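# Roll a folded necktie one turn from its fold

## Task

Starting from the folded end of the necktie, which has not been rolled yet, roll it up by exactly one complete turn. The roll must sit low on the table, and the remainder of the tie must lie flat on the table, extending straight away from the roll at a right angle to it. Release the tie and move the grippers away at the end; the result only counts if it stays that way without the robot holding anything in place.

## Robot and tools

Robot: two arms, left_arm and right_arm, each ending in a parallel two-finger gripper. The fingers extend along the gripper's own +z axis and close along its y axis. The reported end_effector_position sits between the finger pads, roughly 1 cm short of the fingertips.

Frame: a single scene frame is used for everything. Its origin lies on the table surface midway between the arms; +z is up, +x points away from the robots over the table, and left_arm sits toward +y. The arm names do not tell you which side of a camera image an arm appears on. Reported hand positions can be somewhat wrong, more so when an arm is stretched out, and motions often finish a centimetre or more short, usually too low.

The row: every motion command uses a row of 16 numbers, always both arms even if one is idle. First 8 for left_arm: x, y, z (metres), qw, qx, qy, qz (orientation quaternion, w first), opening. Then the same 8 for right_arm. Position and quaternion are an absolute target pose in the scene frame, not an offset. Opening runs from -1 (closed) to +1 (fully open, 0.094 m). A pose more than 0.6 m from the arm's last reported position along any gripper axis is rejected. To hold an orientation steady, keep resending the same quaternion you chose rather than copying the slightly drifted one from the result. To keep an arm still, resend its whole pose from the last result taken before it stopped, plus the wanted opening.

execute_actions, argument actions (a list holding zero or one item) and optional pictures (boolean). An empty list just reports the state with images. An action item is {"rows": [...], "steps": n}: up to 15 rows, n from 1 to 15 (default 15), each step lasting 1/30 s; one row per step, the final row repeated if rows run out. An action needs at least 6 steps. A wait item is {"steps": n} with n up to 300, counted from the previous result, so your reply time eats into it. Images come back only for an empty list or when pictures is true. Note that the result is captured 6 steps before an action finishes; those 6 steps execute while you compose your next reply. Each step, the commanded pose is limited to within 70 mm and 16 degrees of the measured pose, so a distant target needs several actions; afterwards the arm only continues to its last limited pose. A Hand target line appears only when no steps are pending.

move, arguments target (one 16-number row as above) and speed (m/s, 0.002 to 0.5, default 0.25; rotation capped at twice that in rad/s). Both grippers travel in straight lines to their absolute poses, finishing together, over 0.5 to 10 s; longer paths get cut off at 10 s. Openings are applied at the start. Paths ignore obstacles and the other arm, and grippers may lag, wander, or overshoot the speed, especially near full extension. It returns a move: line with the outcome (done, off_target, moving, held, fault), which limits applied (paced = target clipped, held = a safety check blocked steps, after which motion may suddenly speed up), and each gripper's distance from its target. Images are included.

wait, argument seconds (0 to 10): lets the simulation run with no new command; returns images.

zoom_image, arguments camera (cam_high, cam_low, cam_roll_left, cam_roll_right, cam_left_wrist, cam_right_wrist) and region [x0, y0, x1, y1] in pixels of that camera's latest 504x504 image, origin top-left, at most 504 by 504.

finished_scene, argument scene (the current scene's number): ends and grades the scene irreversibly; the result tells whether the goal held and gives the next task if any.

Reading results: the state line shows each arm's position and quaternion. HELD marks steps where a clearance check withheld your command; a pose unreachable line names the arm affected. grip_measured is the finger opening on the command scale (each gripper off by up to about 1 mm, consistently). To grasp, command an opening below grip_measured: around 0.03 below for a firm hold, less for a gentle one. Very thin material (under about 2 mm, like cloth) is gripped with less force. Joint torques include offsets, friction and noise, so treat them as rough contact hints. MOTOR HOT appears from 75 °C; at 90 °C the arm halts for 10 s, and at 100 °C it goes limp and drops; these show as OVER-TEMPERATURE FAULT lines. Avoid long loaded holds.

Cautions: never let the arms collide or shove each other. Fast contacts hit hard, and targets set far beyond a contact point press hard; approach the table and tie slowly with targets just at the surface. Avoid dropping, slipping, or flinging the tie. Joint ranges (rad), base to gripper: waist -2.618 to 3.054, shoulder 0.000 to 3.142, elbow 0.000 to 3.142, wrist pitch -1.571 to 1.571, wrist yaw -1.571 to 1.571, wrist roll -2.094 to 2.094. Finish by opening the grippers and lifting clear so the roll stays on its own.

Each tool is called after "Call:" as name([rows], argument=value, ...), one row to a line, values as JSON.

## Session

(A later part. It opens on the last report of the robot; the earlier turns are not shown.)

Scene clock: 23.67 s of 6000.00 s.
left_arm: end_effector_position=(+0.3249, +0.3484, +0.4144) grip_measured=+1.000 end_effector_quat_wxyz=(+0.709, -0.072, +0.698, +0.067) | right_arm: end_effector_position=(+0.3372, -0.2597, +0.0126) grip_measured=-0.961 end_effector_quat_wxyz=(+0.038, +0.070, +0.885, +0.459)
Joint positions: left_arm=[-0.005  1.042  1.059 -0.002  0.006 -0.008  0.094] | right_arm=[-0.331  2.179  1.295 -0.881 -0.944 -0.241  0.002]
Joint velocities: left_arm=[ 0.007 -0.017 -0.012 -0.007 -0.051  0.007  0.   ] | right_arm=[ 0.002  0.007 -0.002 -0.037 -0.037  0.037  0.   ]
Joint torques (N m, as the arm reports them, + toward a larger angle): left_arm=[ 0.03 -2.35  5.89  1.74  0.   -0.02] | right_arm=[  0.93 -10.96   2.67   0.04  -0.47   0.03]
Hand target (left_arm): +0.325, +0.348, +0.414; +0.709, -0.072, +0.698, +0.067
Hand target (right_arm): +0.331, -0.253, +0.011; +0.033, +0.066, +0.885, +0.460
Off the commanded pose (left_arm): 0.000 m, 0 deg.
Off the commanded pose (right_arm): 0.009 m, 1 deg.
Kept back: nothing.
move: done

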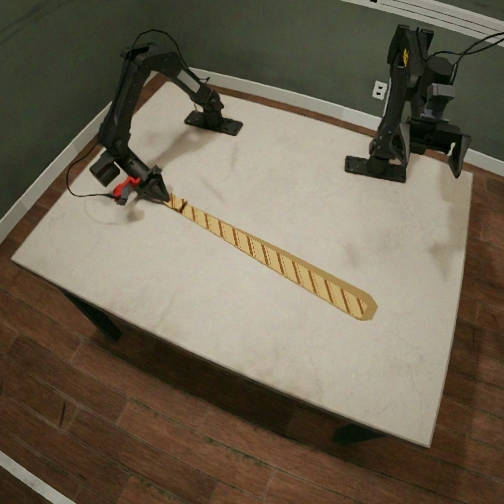

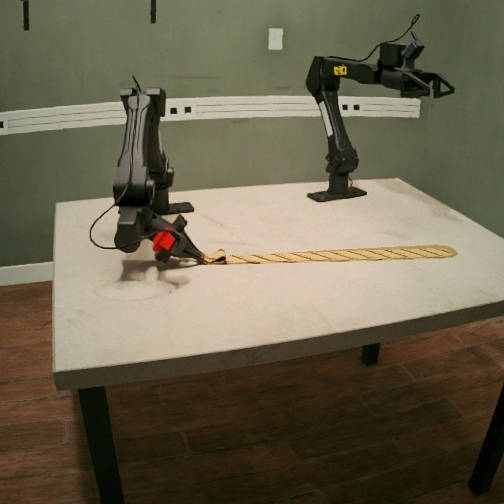

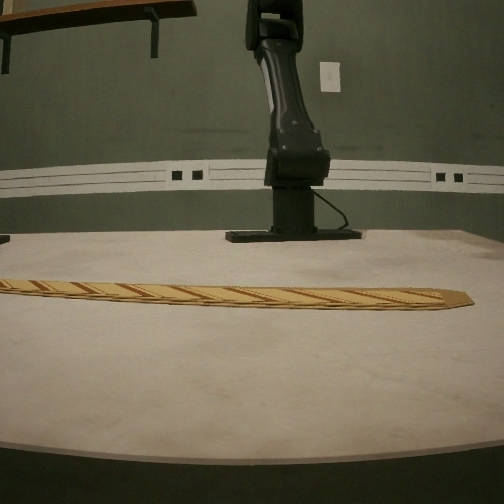

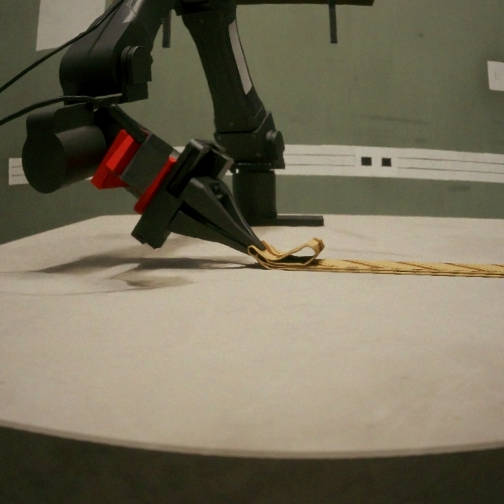

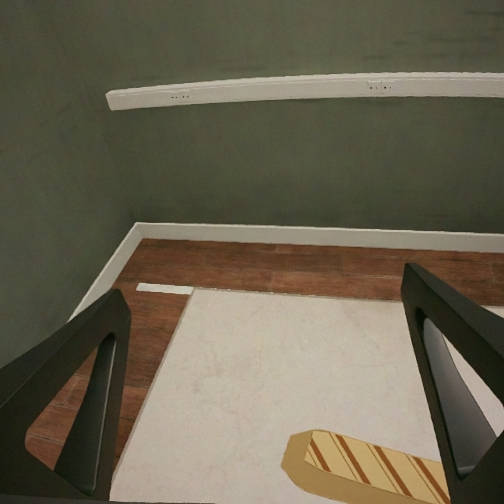

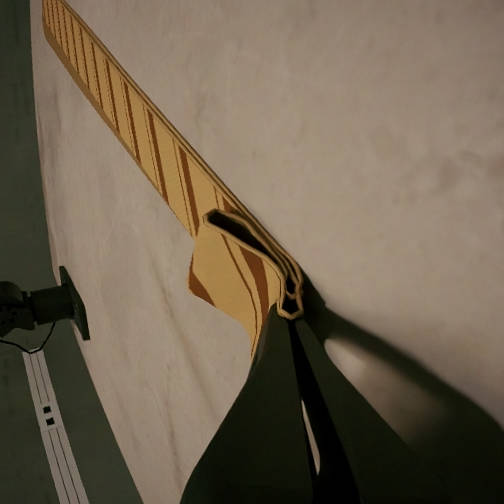

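Call:
move(target=[0.3249,0.3484,0.4144,0.709,-0.072,0.698,0.067,1,0.333,-0.235,0.007,0.034,0.066,0.884,0.459,-0.62])

Call:
move(target=[0.3249,0.3484,0.4144,0.709,-0.072,0.698,0.067,1,0.333,-0.235,0.005,0.034,0.066,0.884,0.459,-1])

Call:
zoom_image(camera="cam_roll_right", region=[200,180,400,300])

Scene clock: 24.63 s of 6000.00 s.
left_arm: end_effector_position=(+0.3249, +0.3484, +0.4144) grip_measured=+1.000 end_effector_quat_wxyz=(+0.709, -0.072, +0.698, +0.067) | right_arm: end_effector_position=(+0.3372, -0.2379, +0.0106) grip_measured=-0.622 end_effector_quat_wxyz=(+0.033, +0.070, +0.881, +0.467)
Joint positions: left_arm=[-0.005  1.042  1.059 -0.002  0.006 -0.008  0.094] | right_arm=[-0.276  2.164  1.251 -0.797 -0.967 -0.16   0.018]
Joint velocities: left_arm=[-0.012 -0.007  0.002  0.022 -0.125  0.007  0.   ] | right_arm=[-0.007  0.002 -0.002  0.066 -0.007 -0.022  0.   ]
Joint torques (N m, as the arm reports them, + toward a larger angle): left_arm=[ 0.02 -2.37  5.94  1.74  0.02 -0.03] | right_arm=[  0.71 -10.85   3.04   0.25  -0.33   0.06]
Hand target (left_arm): +0.325, +0.348, +0.414; +0.709, -0.072, +0.698, +0.067
Hand target (right_arm): +0.333, -0.235, +0.007; +0.033, +0.066, +0.885, +0.459
Off the commanded pose (left_arm): 0.000 m, 0 deg.
Off the commanded pose (right_arm): 0.006 m, 1 deg.
Kept back: nothing.
move: done

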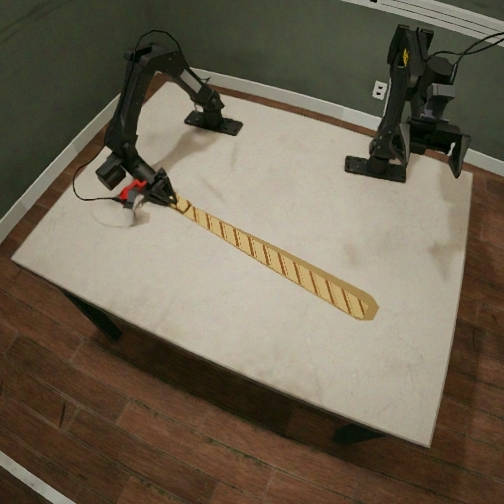

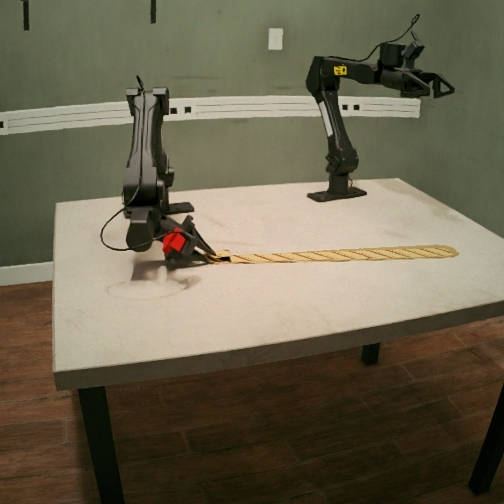

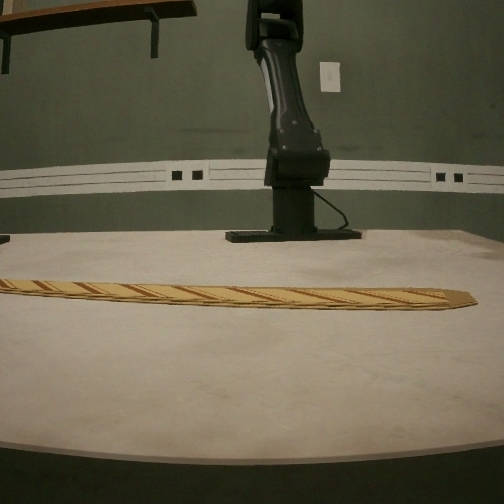

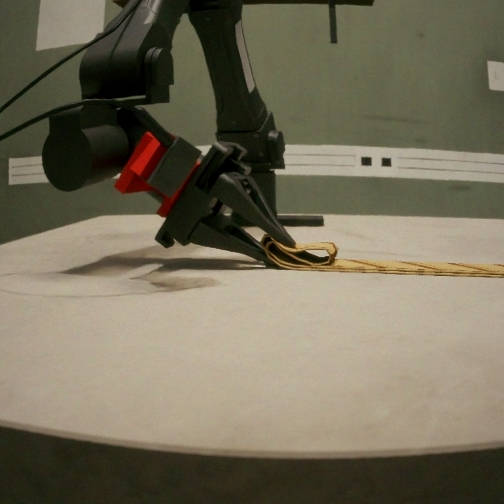

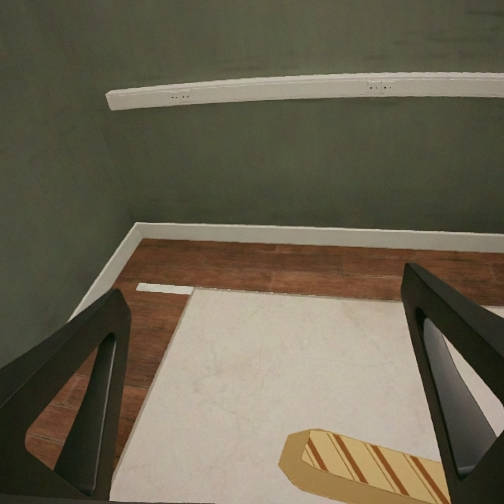

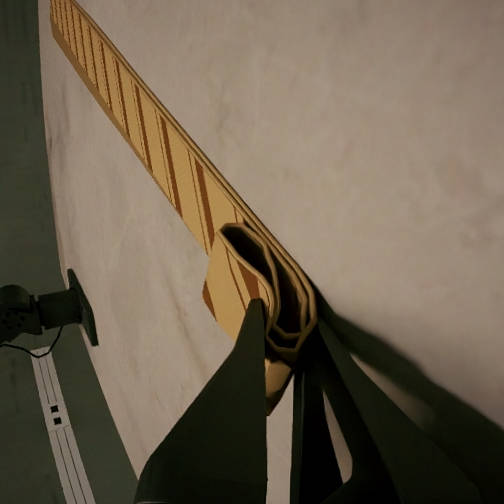

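Scene clock: 25.33 s of 6000.00 s.
left_arm: end_effector_position=(+0.3249, +0.3484, +0.4144) grip_measured=+1.000 end_effector_quat_wxyz=(+0.709, -0.072, +0.698, +0.067) | right_arm: end_effector_position=(+0.3394, -0.2393, +0.0092) grip_measured=-0.872 end_effector_quat_wxyz=(+0.038, +0.069, +0.883, +0.462)
Joint positions: left_arm=[-0.005  1.042  1.059 -0.002  0.006 -0.008  0.094] | right_arm=[-0.276  2.164  1.251 -0.782 -0.96  -0.155  0.006]
Joint velocities: left_arm=[-0.012  0.007 -0.002  0.022  0.022 -0.037  0.   ] | right_arm=[ 0.007  0.007  0.022  0.007  0.022 -0.022  0.001]
Joint torques (N m, as the arm reports them, + toward a larger angle): left_arm=[ 0.05 -2.38  5.9   1.74  0.01 -0.01] | right_arm=[  0.59 -10.48   2.77   0.19  -0.39   0.06]
Hand target (left_arm): +0.325, +0.348, +0.414; +0.709, -0.072, +0.698, +0.067
Hand target (right_arm): +0.333, -0.235, +0.005; +0.033, +0.066, +0.885, +0.460
Off the commanded pose (left_arm): 0.000 m, 0 deg.
Off the commanded pose (right_arm): 0.009 m, 1 deg.
Kept back: nothing.
move: done

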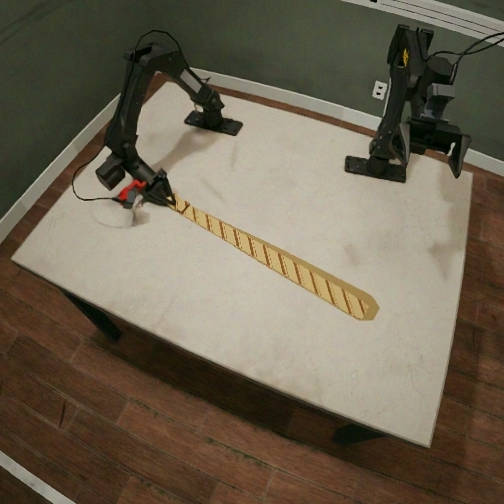

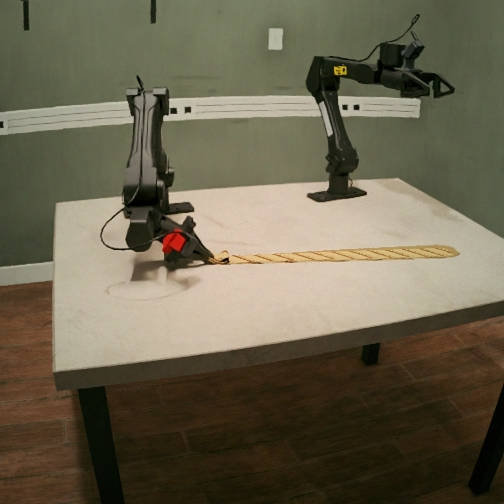

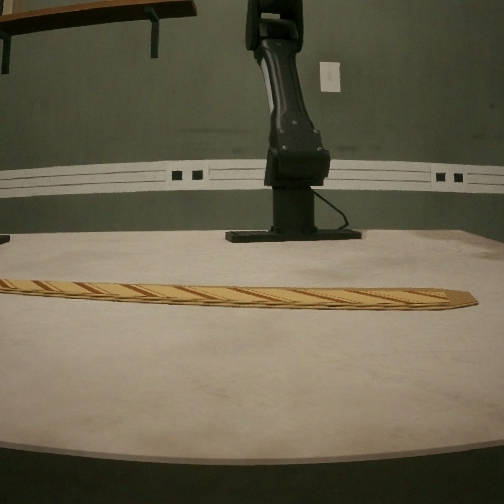

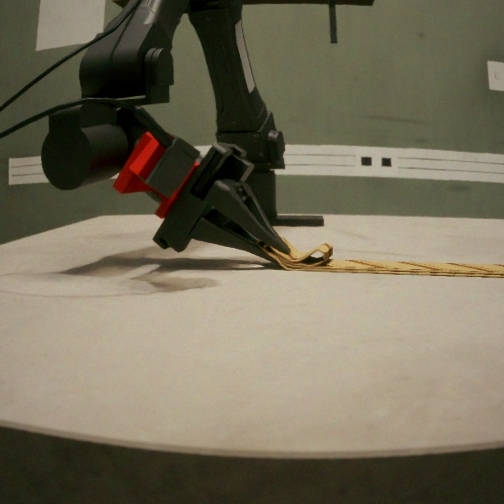

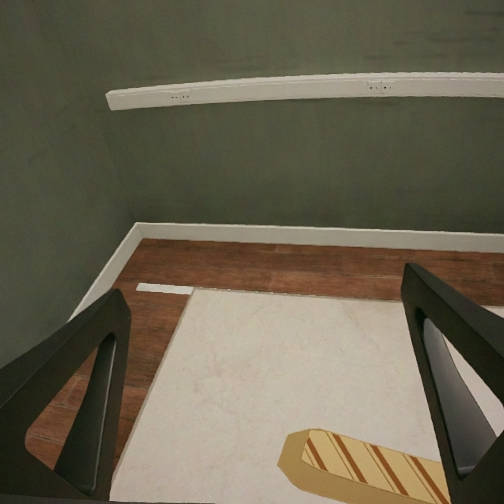

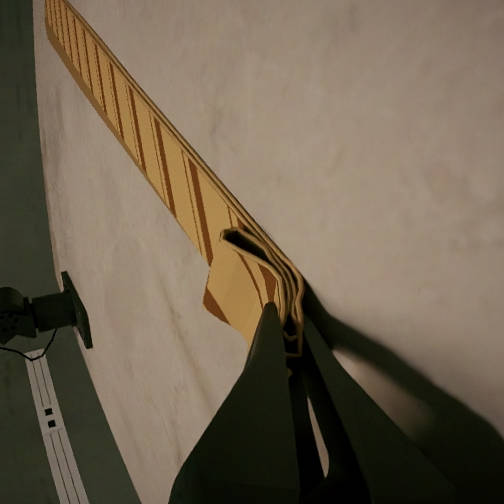

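Region (200, 180, 400, 300) of cam_roll_right's 504x504 image, scaled by 2.520, with more detail than that image has; it fills the top 302 rows of this view, and the rest is white.

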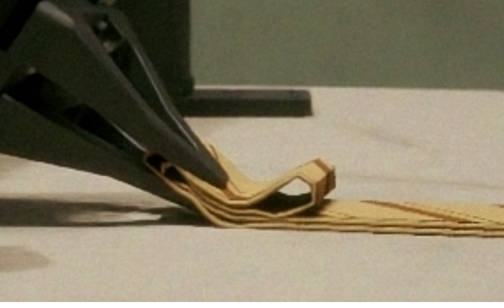

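All layers are gripped now.

Call:
move(target=[0.3249,0.3484,0.4144,0.709,-0.072,0.698,0.067,1,0.331,-0.32,0.04,0.034,0.066,0.884,0.459,-1], speed=0.15)

Call:
move(target=[0.3249,0.3484,0.4144,0.709,-0.072,0.698,0.067,1,0.336,-0.272,0.07,0,0.074,0.997,0,-1], speed=0.35)

Call:
move(target=[0.3249,0.3484,0.4144,0.709,-0.072,0.698,0.067,1,0.343,-0.243,0.058,-0.025,0.07,0.937,-0.342,-1], speed=0.3)

Scene clock: 26.87 s of 6000.00 s.
left_arm: end_effector_position=(+0.3249, +0.3484, +0.4144) grip_measured=+1.000 end_effector_quat_wxyz=(+0.709, -0.072, +0.698, +0.067) | right_arm: end_effector_position=(+0.3259, -0.3171, +0.0402) grip_measured=-0.872 end_effector_quat_wxyz=(+0.029, +0.073, +0.884, +0.460)
Joint positions: left_arm=[-0.005  1.042  1.059 -0.002  0.006 -0.008  0.094] | right_arm=[-0.487  2.219  1.473 -1.236 -0.892 -0.49   0.006]
Joint velocities: left_arm=[-0.022  0.007 -0.007  0.022  0.095 -0.037  0.   ] | right_arm=[-0.002 -0.007 -0.017 -0.022 -0.007 -0.037  0.001]
Joint torques (N m, as the arm reports them, + toward a larger angle): left_arm=[ 0.05 -2.37  5.91  1.74  0.02 -0.02] | right_arm=[ 0.   -8.81  7.76 -0.58 -0.48 -0.14]
Hand target (left_arm): +0.325, +0.348, +0.414; +0.709, -0.072, +0.698, +0.067
Hand target (right_arm): +0.332, -0.319, +0.040; +0.035, +0.066, +0.884, +0.462
Off the commanded pose (left_arm): 0.000 m, 0 deg.
Off the commanded pose (right_arm): 0.006 m, 1 deg.
Kept back: nothing.
move: done

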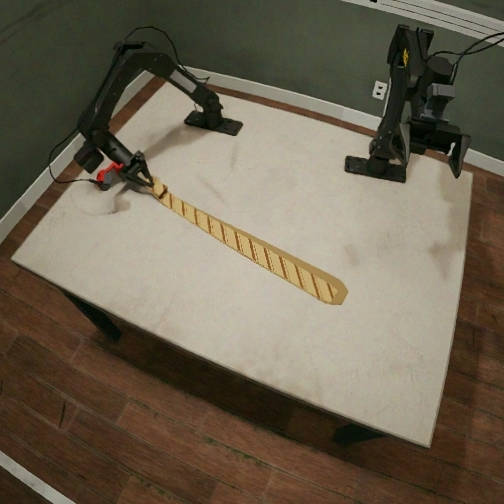

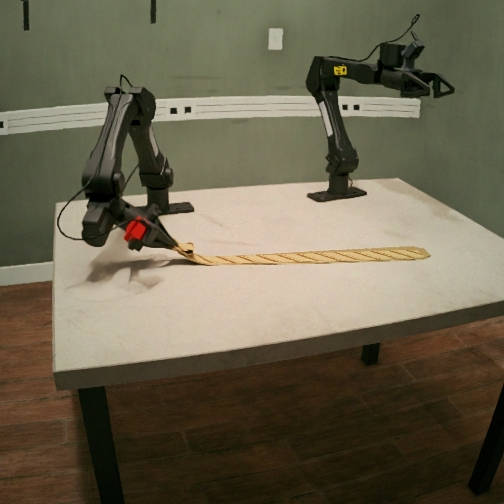

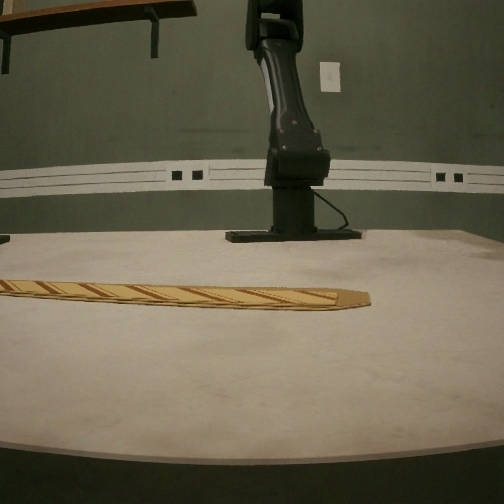

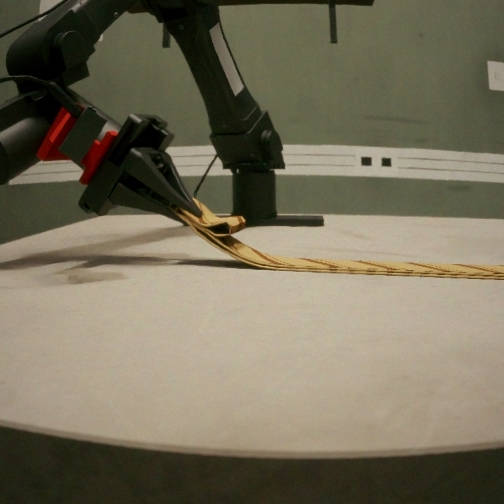

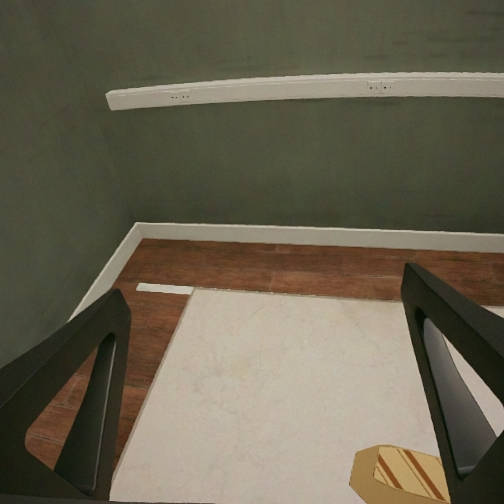

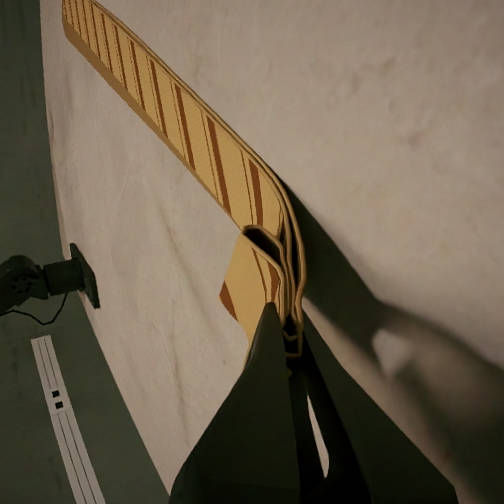

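Scene clock: 28.93 s of 6000.00 s.
left_arm: end_effector_position=(+0.3249, +0.3484, +0.4144) grip_measured=+1.000 end_effector_quat_wxyz=(+0.709, -0.072, +0.698, +0.067) | right_arm: end_effector_position=(+0.3296, -0.2740, +0.0632) grip_measured=-0.873 end_effector_quat_wxyz=(-0.011, +0.069, +0.998, -0.003)
Joint positions: left_arm=[-0.005  1.042  1.059 -0.002  0.006 -0.008  0.094] | right_arm=[ 0.036  1.954  1.506 -1.145  0.004  0.205  0.006]
Joint velocities: left_arm=[-0.012  0.002 -0.002  0.037 -0.037  0.11   0.   ] | right_arm=[-0.007  0.002 -0.002 -0.007 -0.051 -0.007 -0.002]
Joint torques (N m, as the arm reports them, + toward a larger angle): left_arm=[ 0.04 -2.37  5.91  1.75  0.01 -0.01] | right_arm=[ 0.19 -8.57  9.09  0.05  0.03  0.1 ]
Hand target (left_arm): +0.325, +0.348, +0.414; +0.709, -0.072, +0.698, +0.067
Hand target (right_arm): +0.336, -0.274, +0.068; -0.003, +0.073, +0.997, -0.006
Off the commanded pose (left_arm): 0.000 m, 0 deg.
Off the commanded pose (right_arm): 0.010 m, 1 deg.
Kept back: nothing.
move: done

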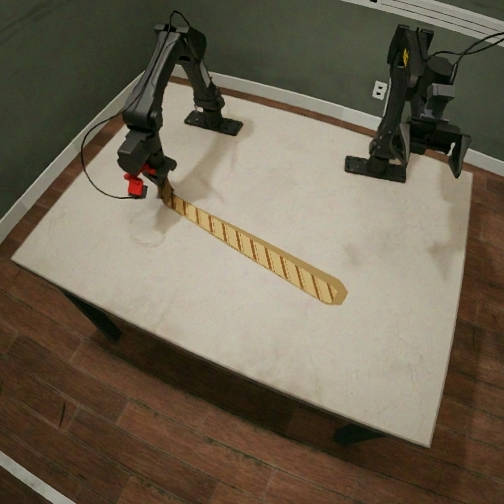

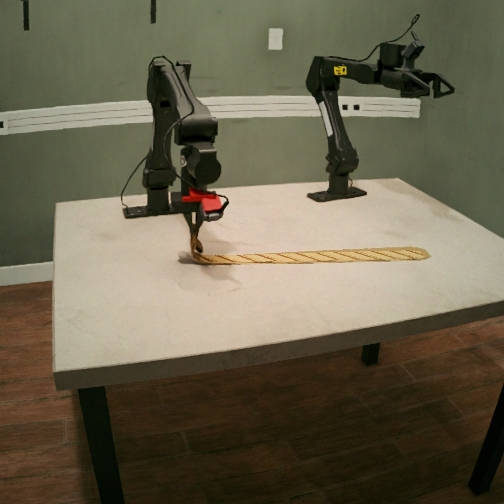

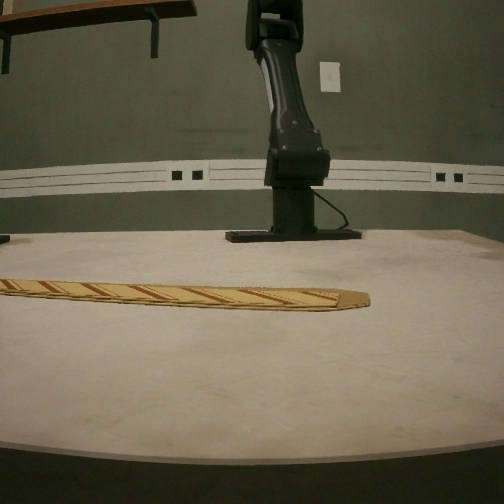

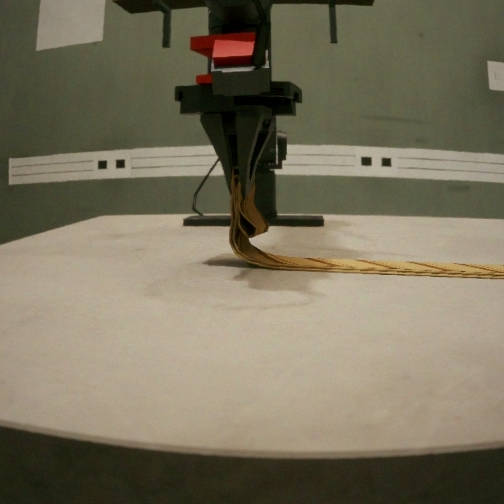

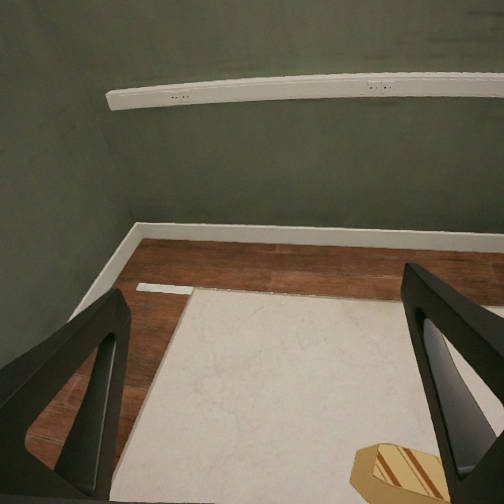

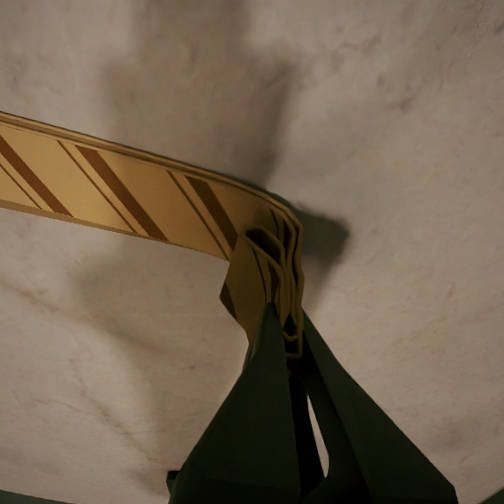

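Scene clock: 30.83 s of 6000.00 s.
left_arm: end_effector_position=(+0.3249, +0.3484, +0.4144) grip_measured=+1.000 end_effector_quat_wxyz=(+0.709, -0.072, +0.698, +0.067) | right_arm: end_effector_position=(+0.3376, -0.2451, +0.0576) grip_measured=-0.873 end_effector_quat_wxyz=(-0.035, +0.065, +0.937, -0.340)
Joint positions: left_arm=[-0.005  1.042  1.059 -0.002  0.006 -0.008  0.094] | right_arm=[ 0.373  2.338  1.896 -1.557  0.569  0.67   0.006]
Joint velocities: left_arm=[-0.002  0.002  0.022  0.022 -0.007  0.007  0.   ] | right_arm=[ 0.007 -0.002  0.007  0.037 -0.022  0.037  0.   ]
Joint torques (N m, as the arm reports them, + toward a larger angle): left_arm=[ 0.03 -2.39  5.9   1.74  0.01 -0.01] | right_arm=[  0.14 -10.2    8.34  -0.67   0.4    0.15]
Hand target (left_arm): +0.325, +0.348, +0.414; +0.709, -0.072, +0.698, +0.067
Hand target (right_arm): +0.344, -0.244, +0.059; -0.026, +0.070, +0.936, -0.345
Off the commanded pose (left_arm): 0.000 m, 0 deg.
Off the commanded pose (right_arm): 0.006 m, 1 deg.
Kept back: nothing.
move: done

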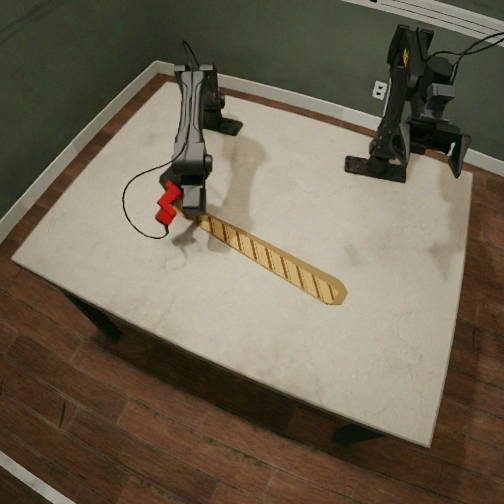

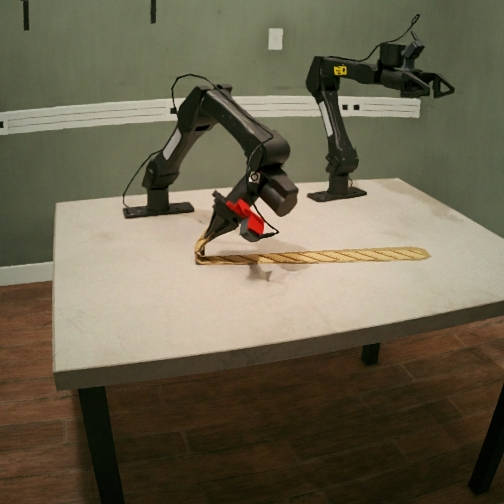

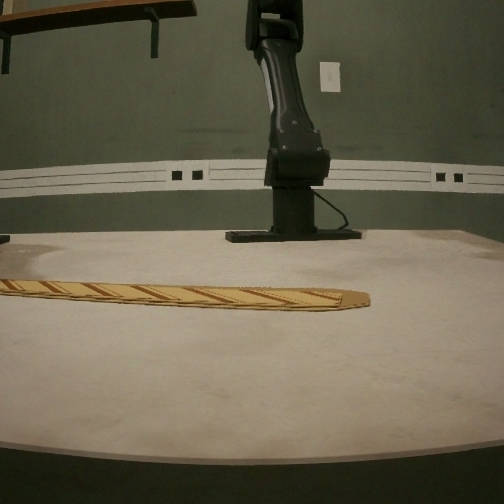

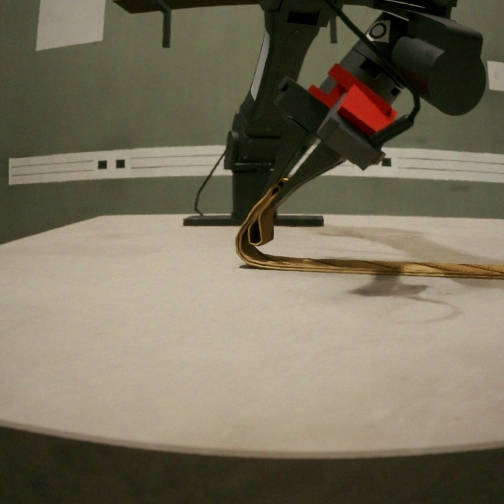

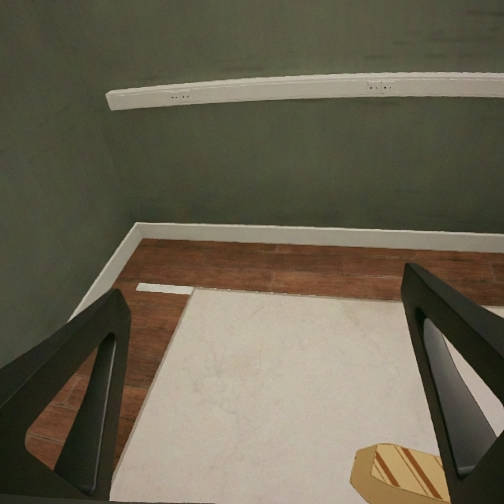

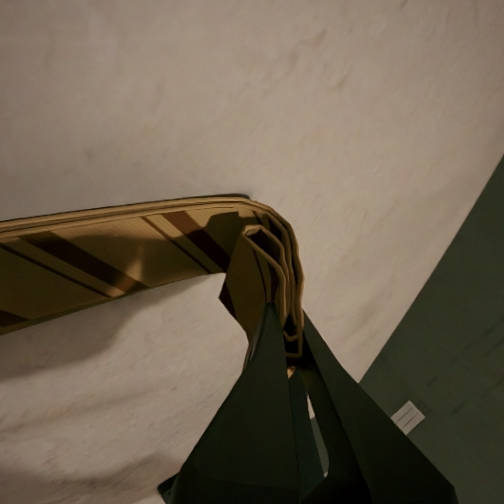

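Call:
move(target=[0.3249,0.3484,0.4144,0.709,-0.072,0.698,0.067,1,0.344,-0.238,0.042,-0.025,0.07,0.937,-0.342,-1], speed=0.06)

Call:
move(target=[0.3249,0.3484,0.4144,0.709,-0.072,0.698,0.067,1,0.349,-0.207,0.024,-0.025,0.07,0.937,-0.342,-1], speed=0.06)

Call:
zoom_image(camera="cam_roll_right", region=[200,180,400,300])

Scene clock: 32.00 s of 6000.00 s.
left_arm: end_effector_position=(+0.3249, +0.3484, +0.4144) grip_measured=+1.000 end_effector_quat_wxyz=(+0.709, -0.072, +0.698, +0.067) | right_arm: end_effector_position=(+0.3403, -0.2437, +0.0472) grip_measured=-0.873 end_effector_quat_wxyz=(-0.034, +0.070, +0.937, -0.340)
Joint positions: left_arm=[-0.005  1.042  1.059 -0.002  0.006 -0.008  0.094] | right_arm=[ 0.373  2.362  1.896 -1.534  0.568  0.68   0.006]
Joint velocities: left_arm=[-0.007 -0.012 -0.007  0.066 -0.051 -0.037  0.   ] | right_arm=[-0.012 -0.017 -0.012  0.007 -0.007 -0.081 -0.001]
Joint torques (N m, as the arm reports them, + toward a larger angle): left_arm=[ 0.02 -2.35  5.9   1.73  0.02 -0.03] | right_arm=[  0.92 -10.51   6.18  -0.43   0.34   0.15]
Hand target (left_arm): +0.325, +0.348, +0.414; +0.709, -0.072, +0.698, +0.067
Hand target (right_arm): +0.344, -0.238, +0.042; -0.025, +0.070, +0.937, -0.342
Off the commanded pose (left_arm): 0.000 m, 0 deg.
Off the commanded pose (right_arm): 0.009 m, 1 deg.
Kept back: nothing.
move: done

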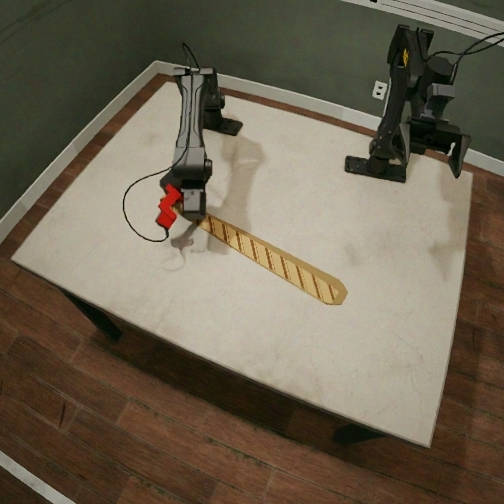

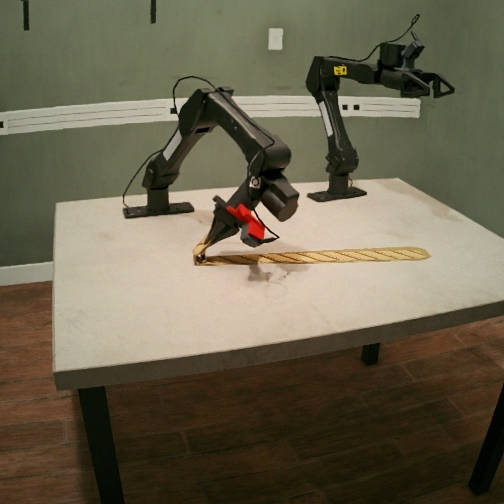

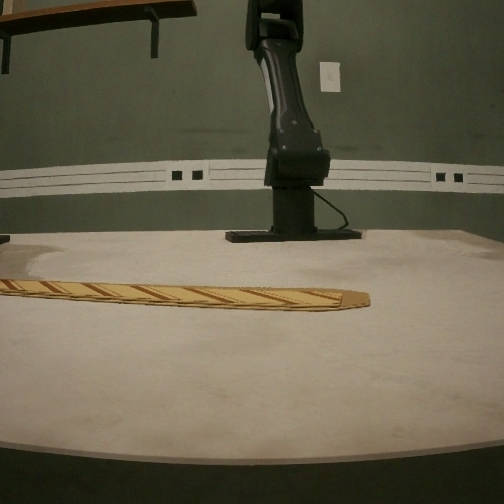

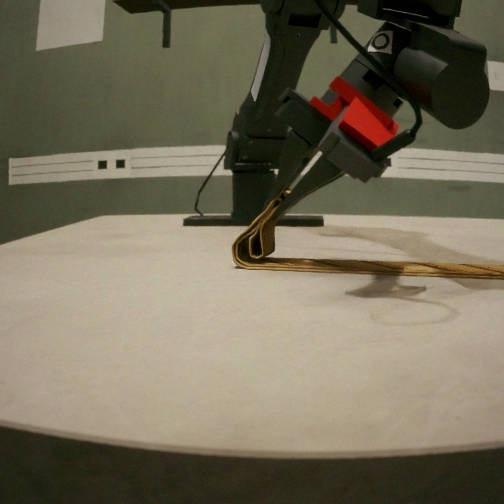

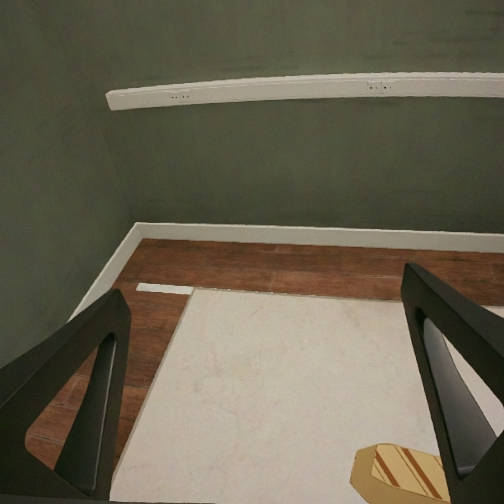

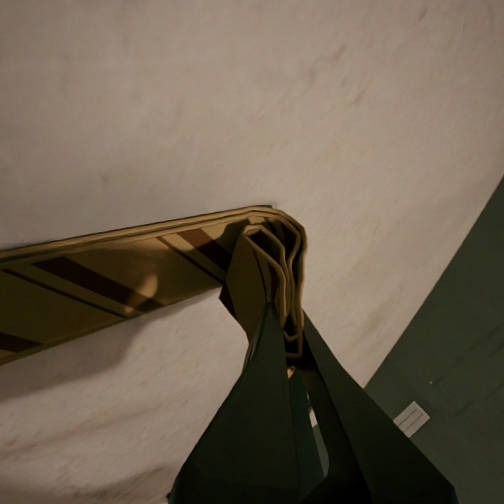

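Scene clock: 33.03 s of 6000.00 s.
left_arm: end_effector_position=(+0.3249, +0.3484, +0.4144) grip_measured=+1.000 end_effector_quat_wxyz=(+0.709, -0.072, +0.698, +0.067) | right_arm: end_effector_position=(+0.3443, -0.2140, +0.0270) grip_measured=-0.873 end_effector_quat_wxyz=(-0.032, +0.065, +0.935, -0.346)
Joint positions: left_arm=[-0.005  1.042  1.059 -0.002  0.006 -0.008  0.094] | right_arm=[ 0.436  2.469  1.995 -1.565  0.555  0.741  0.006]
Joint velocities: left_arm=[-0.002 -0.002 -0.012 -0.11   0.022 -0.007  0.   ] | right_arm=[ 0.002  0.002  0.012  0.022  0.007 -0.037  0.001]
Joint torques (N m, as the arm reports them, + toward a larger angle): left_arm=[ 0.05 -2.36  5.91  1.75  0.02 -0.02] | right_arm=[  0.57 -10.71   8.12  -0.63   0.24   0.16]
Hand target (left_arm): +0.325, +0.348, +0.414; +0.709, -0.072, +0.698, +0.067
Hand target (right_arm): +0.349, -0.208, +0.024; -0.024, +0.070, +0.937, -0.342
Off the commanded pose (left_arm): 0.000 m, 0 deg.
Off the commanded pose (right_arm): 0.009 m, 1 deg.
Kept back: nothing.
move: done

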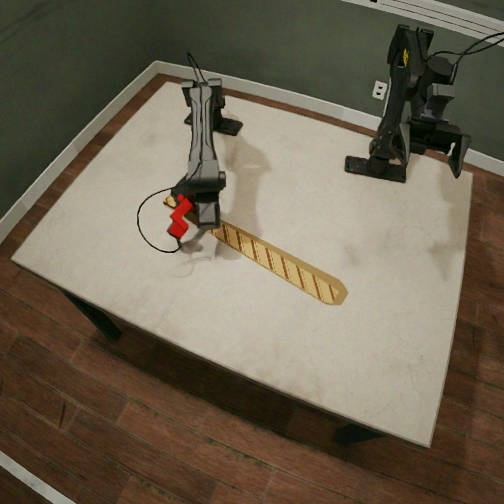

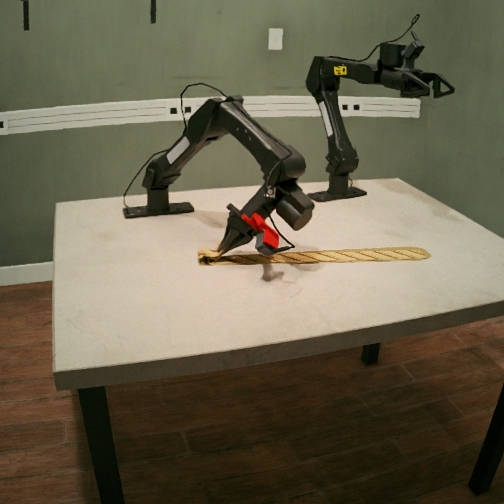

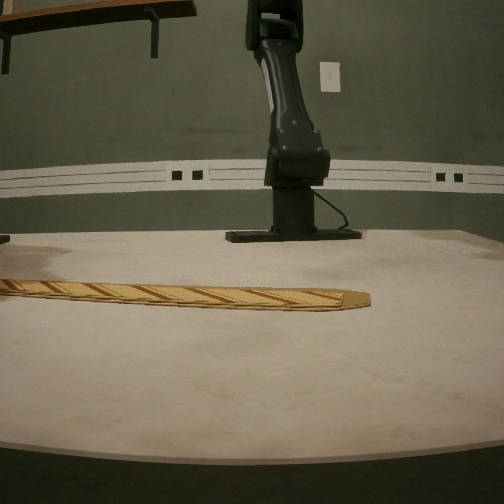

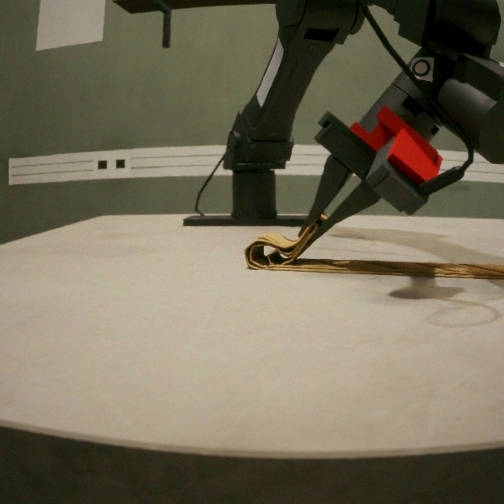

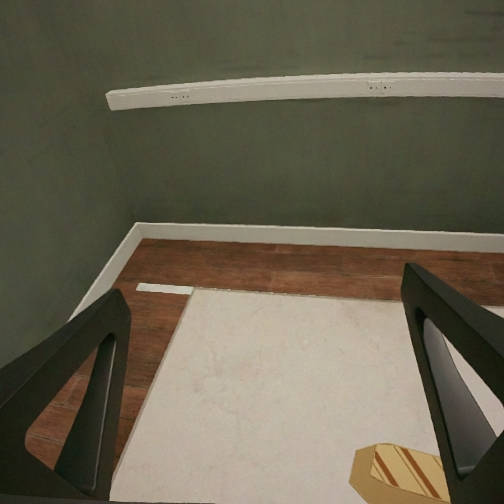

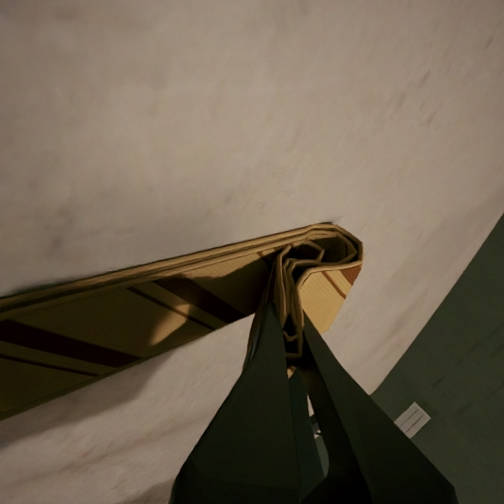

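Region (200, 180, 400, 300) of cam_roll_right's 504x504 image, scaled by 2.520, with more detail than that image has; it fills the top 302 rows of this view, and the rest is white.

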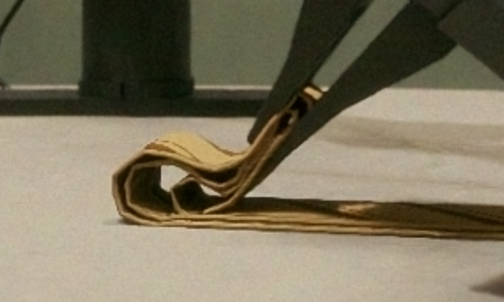

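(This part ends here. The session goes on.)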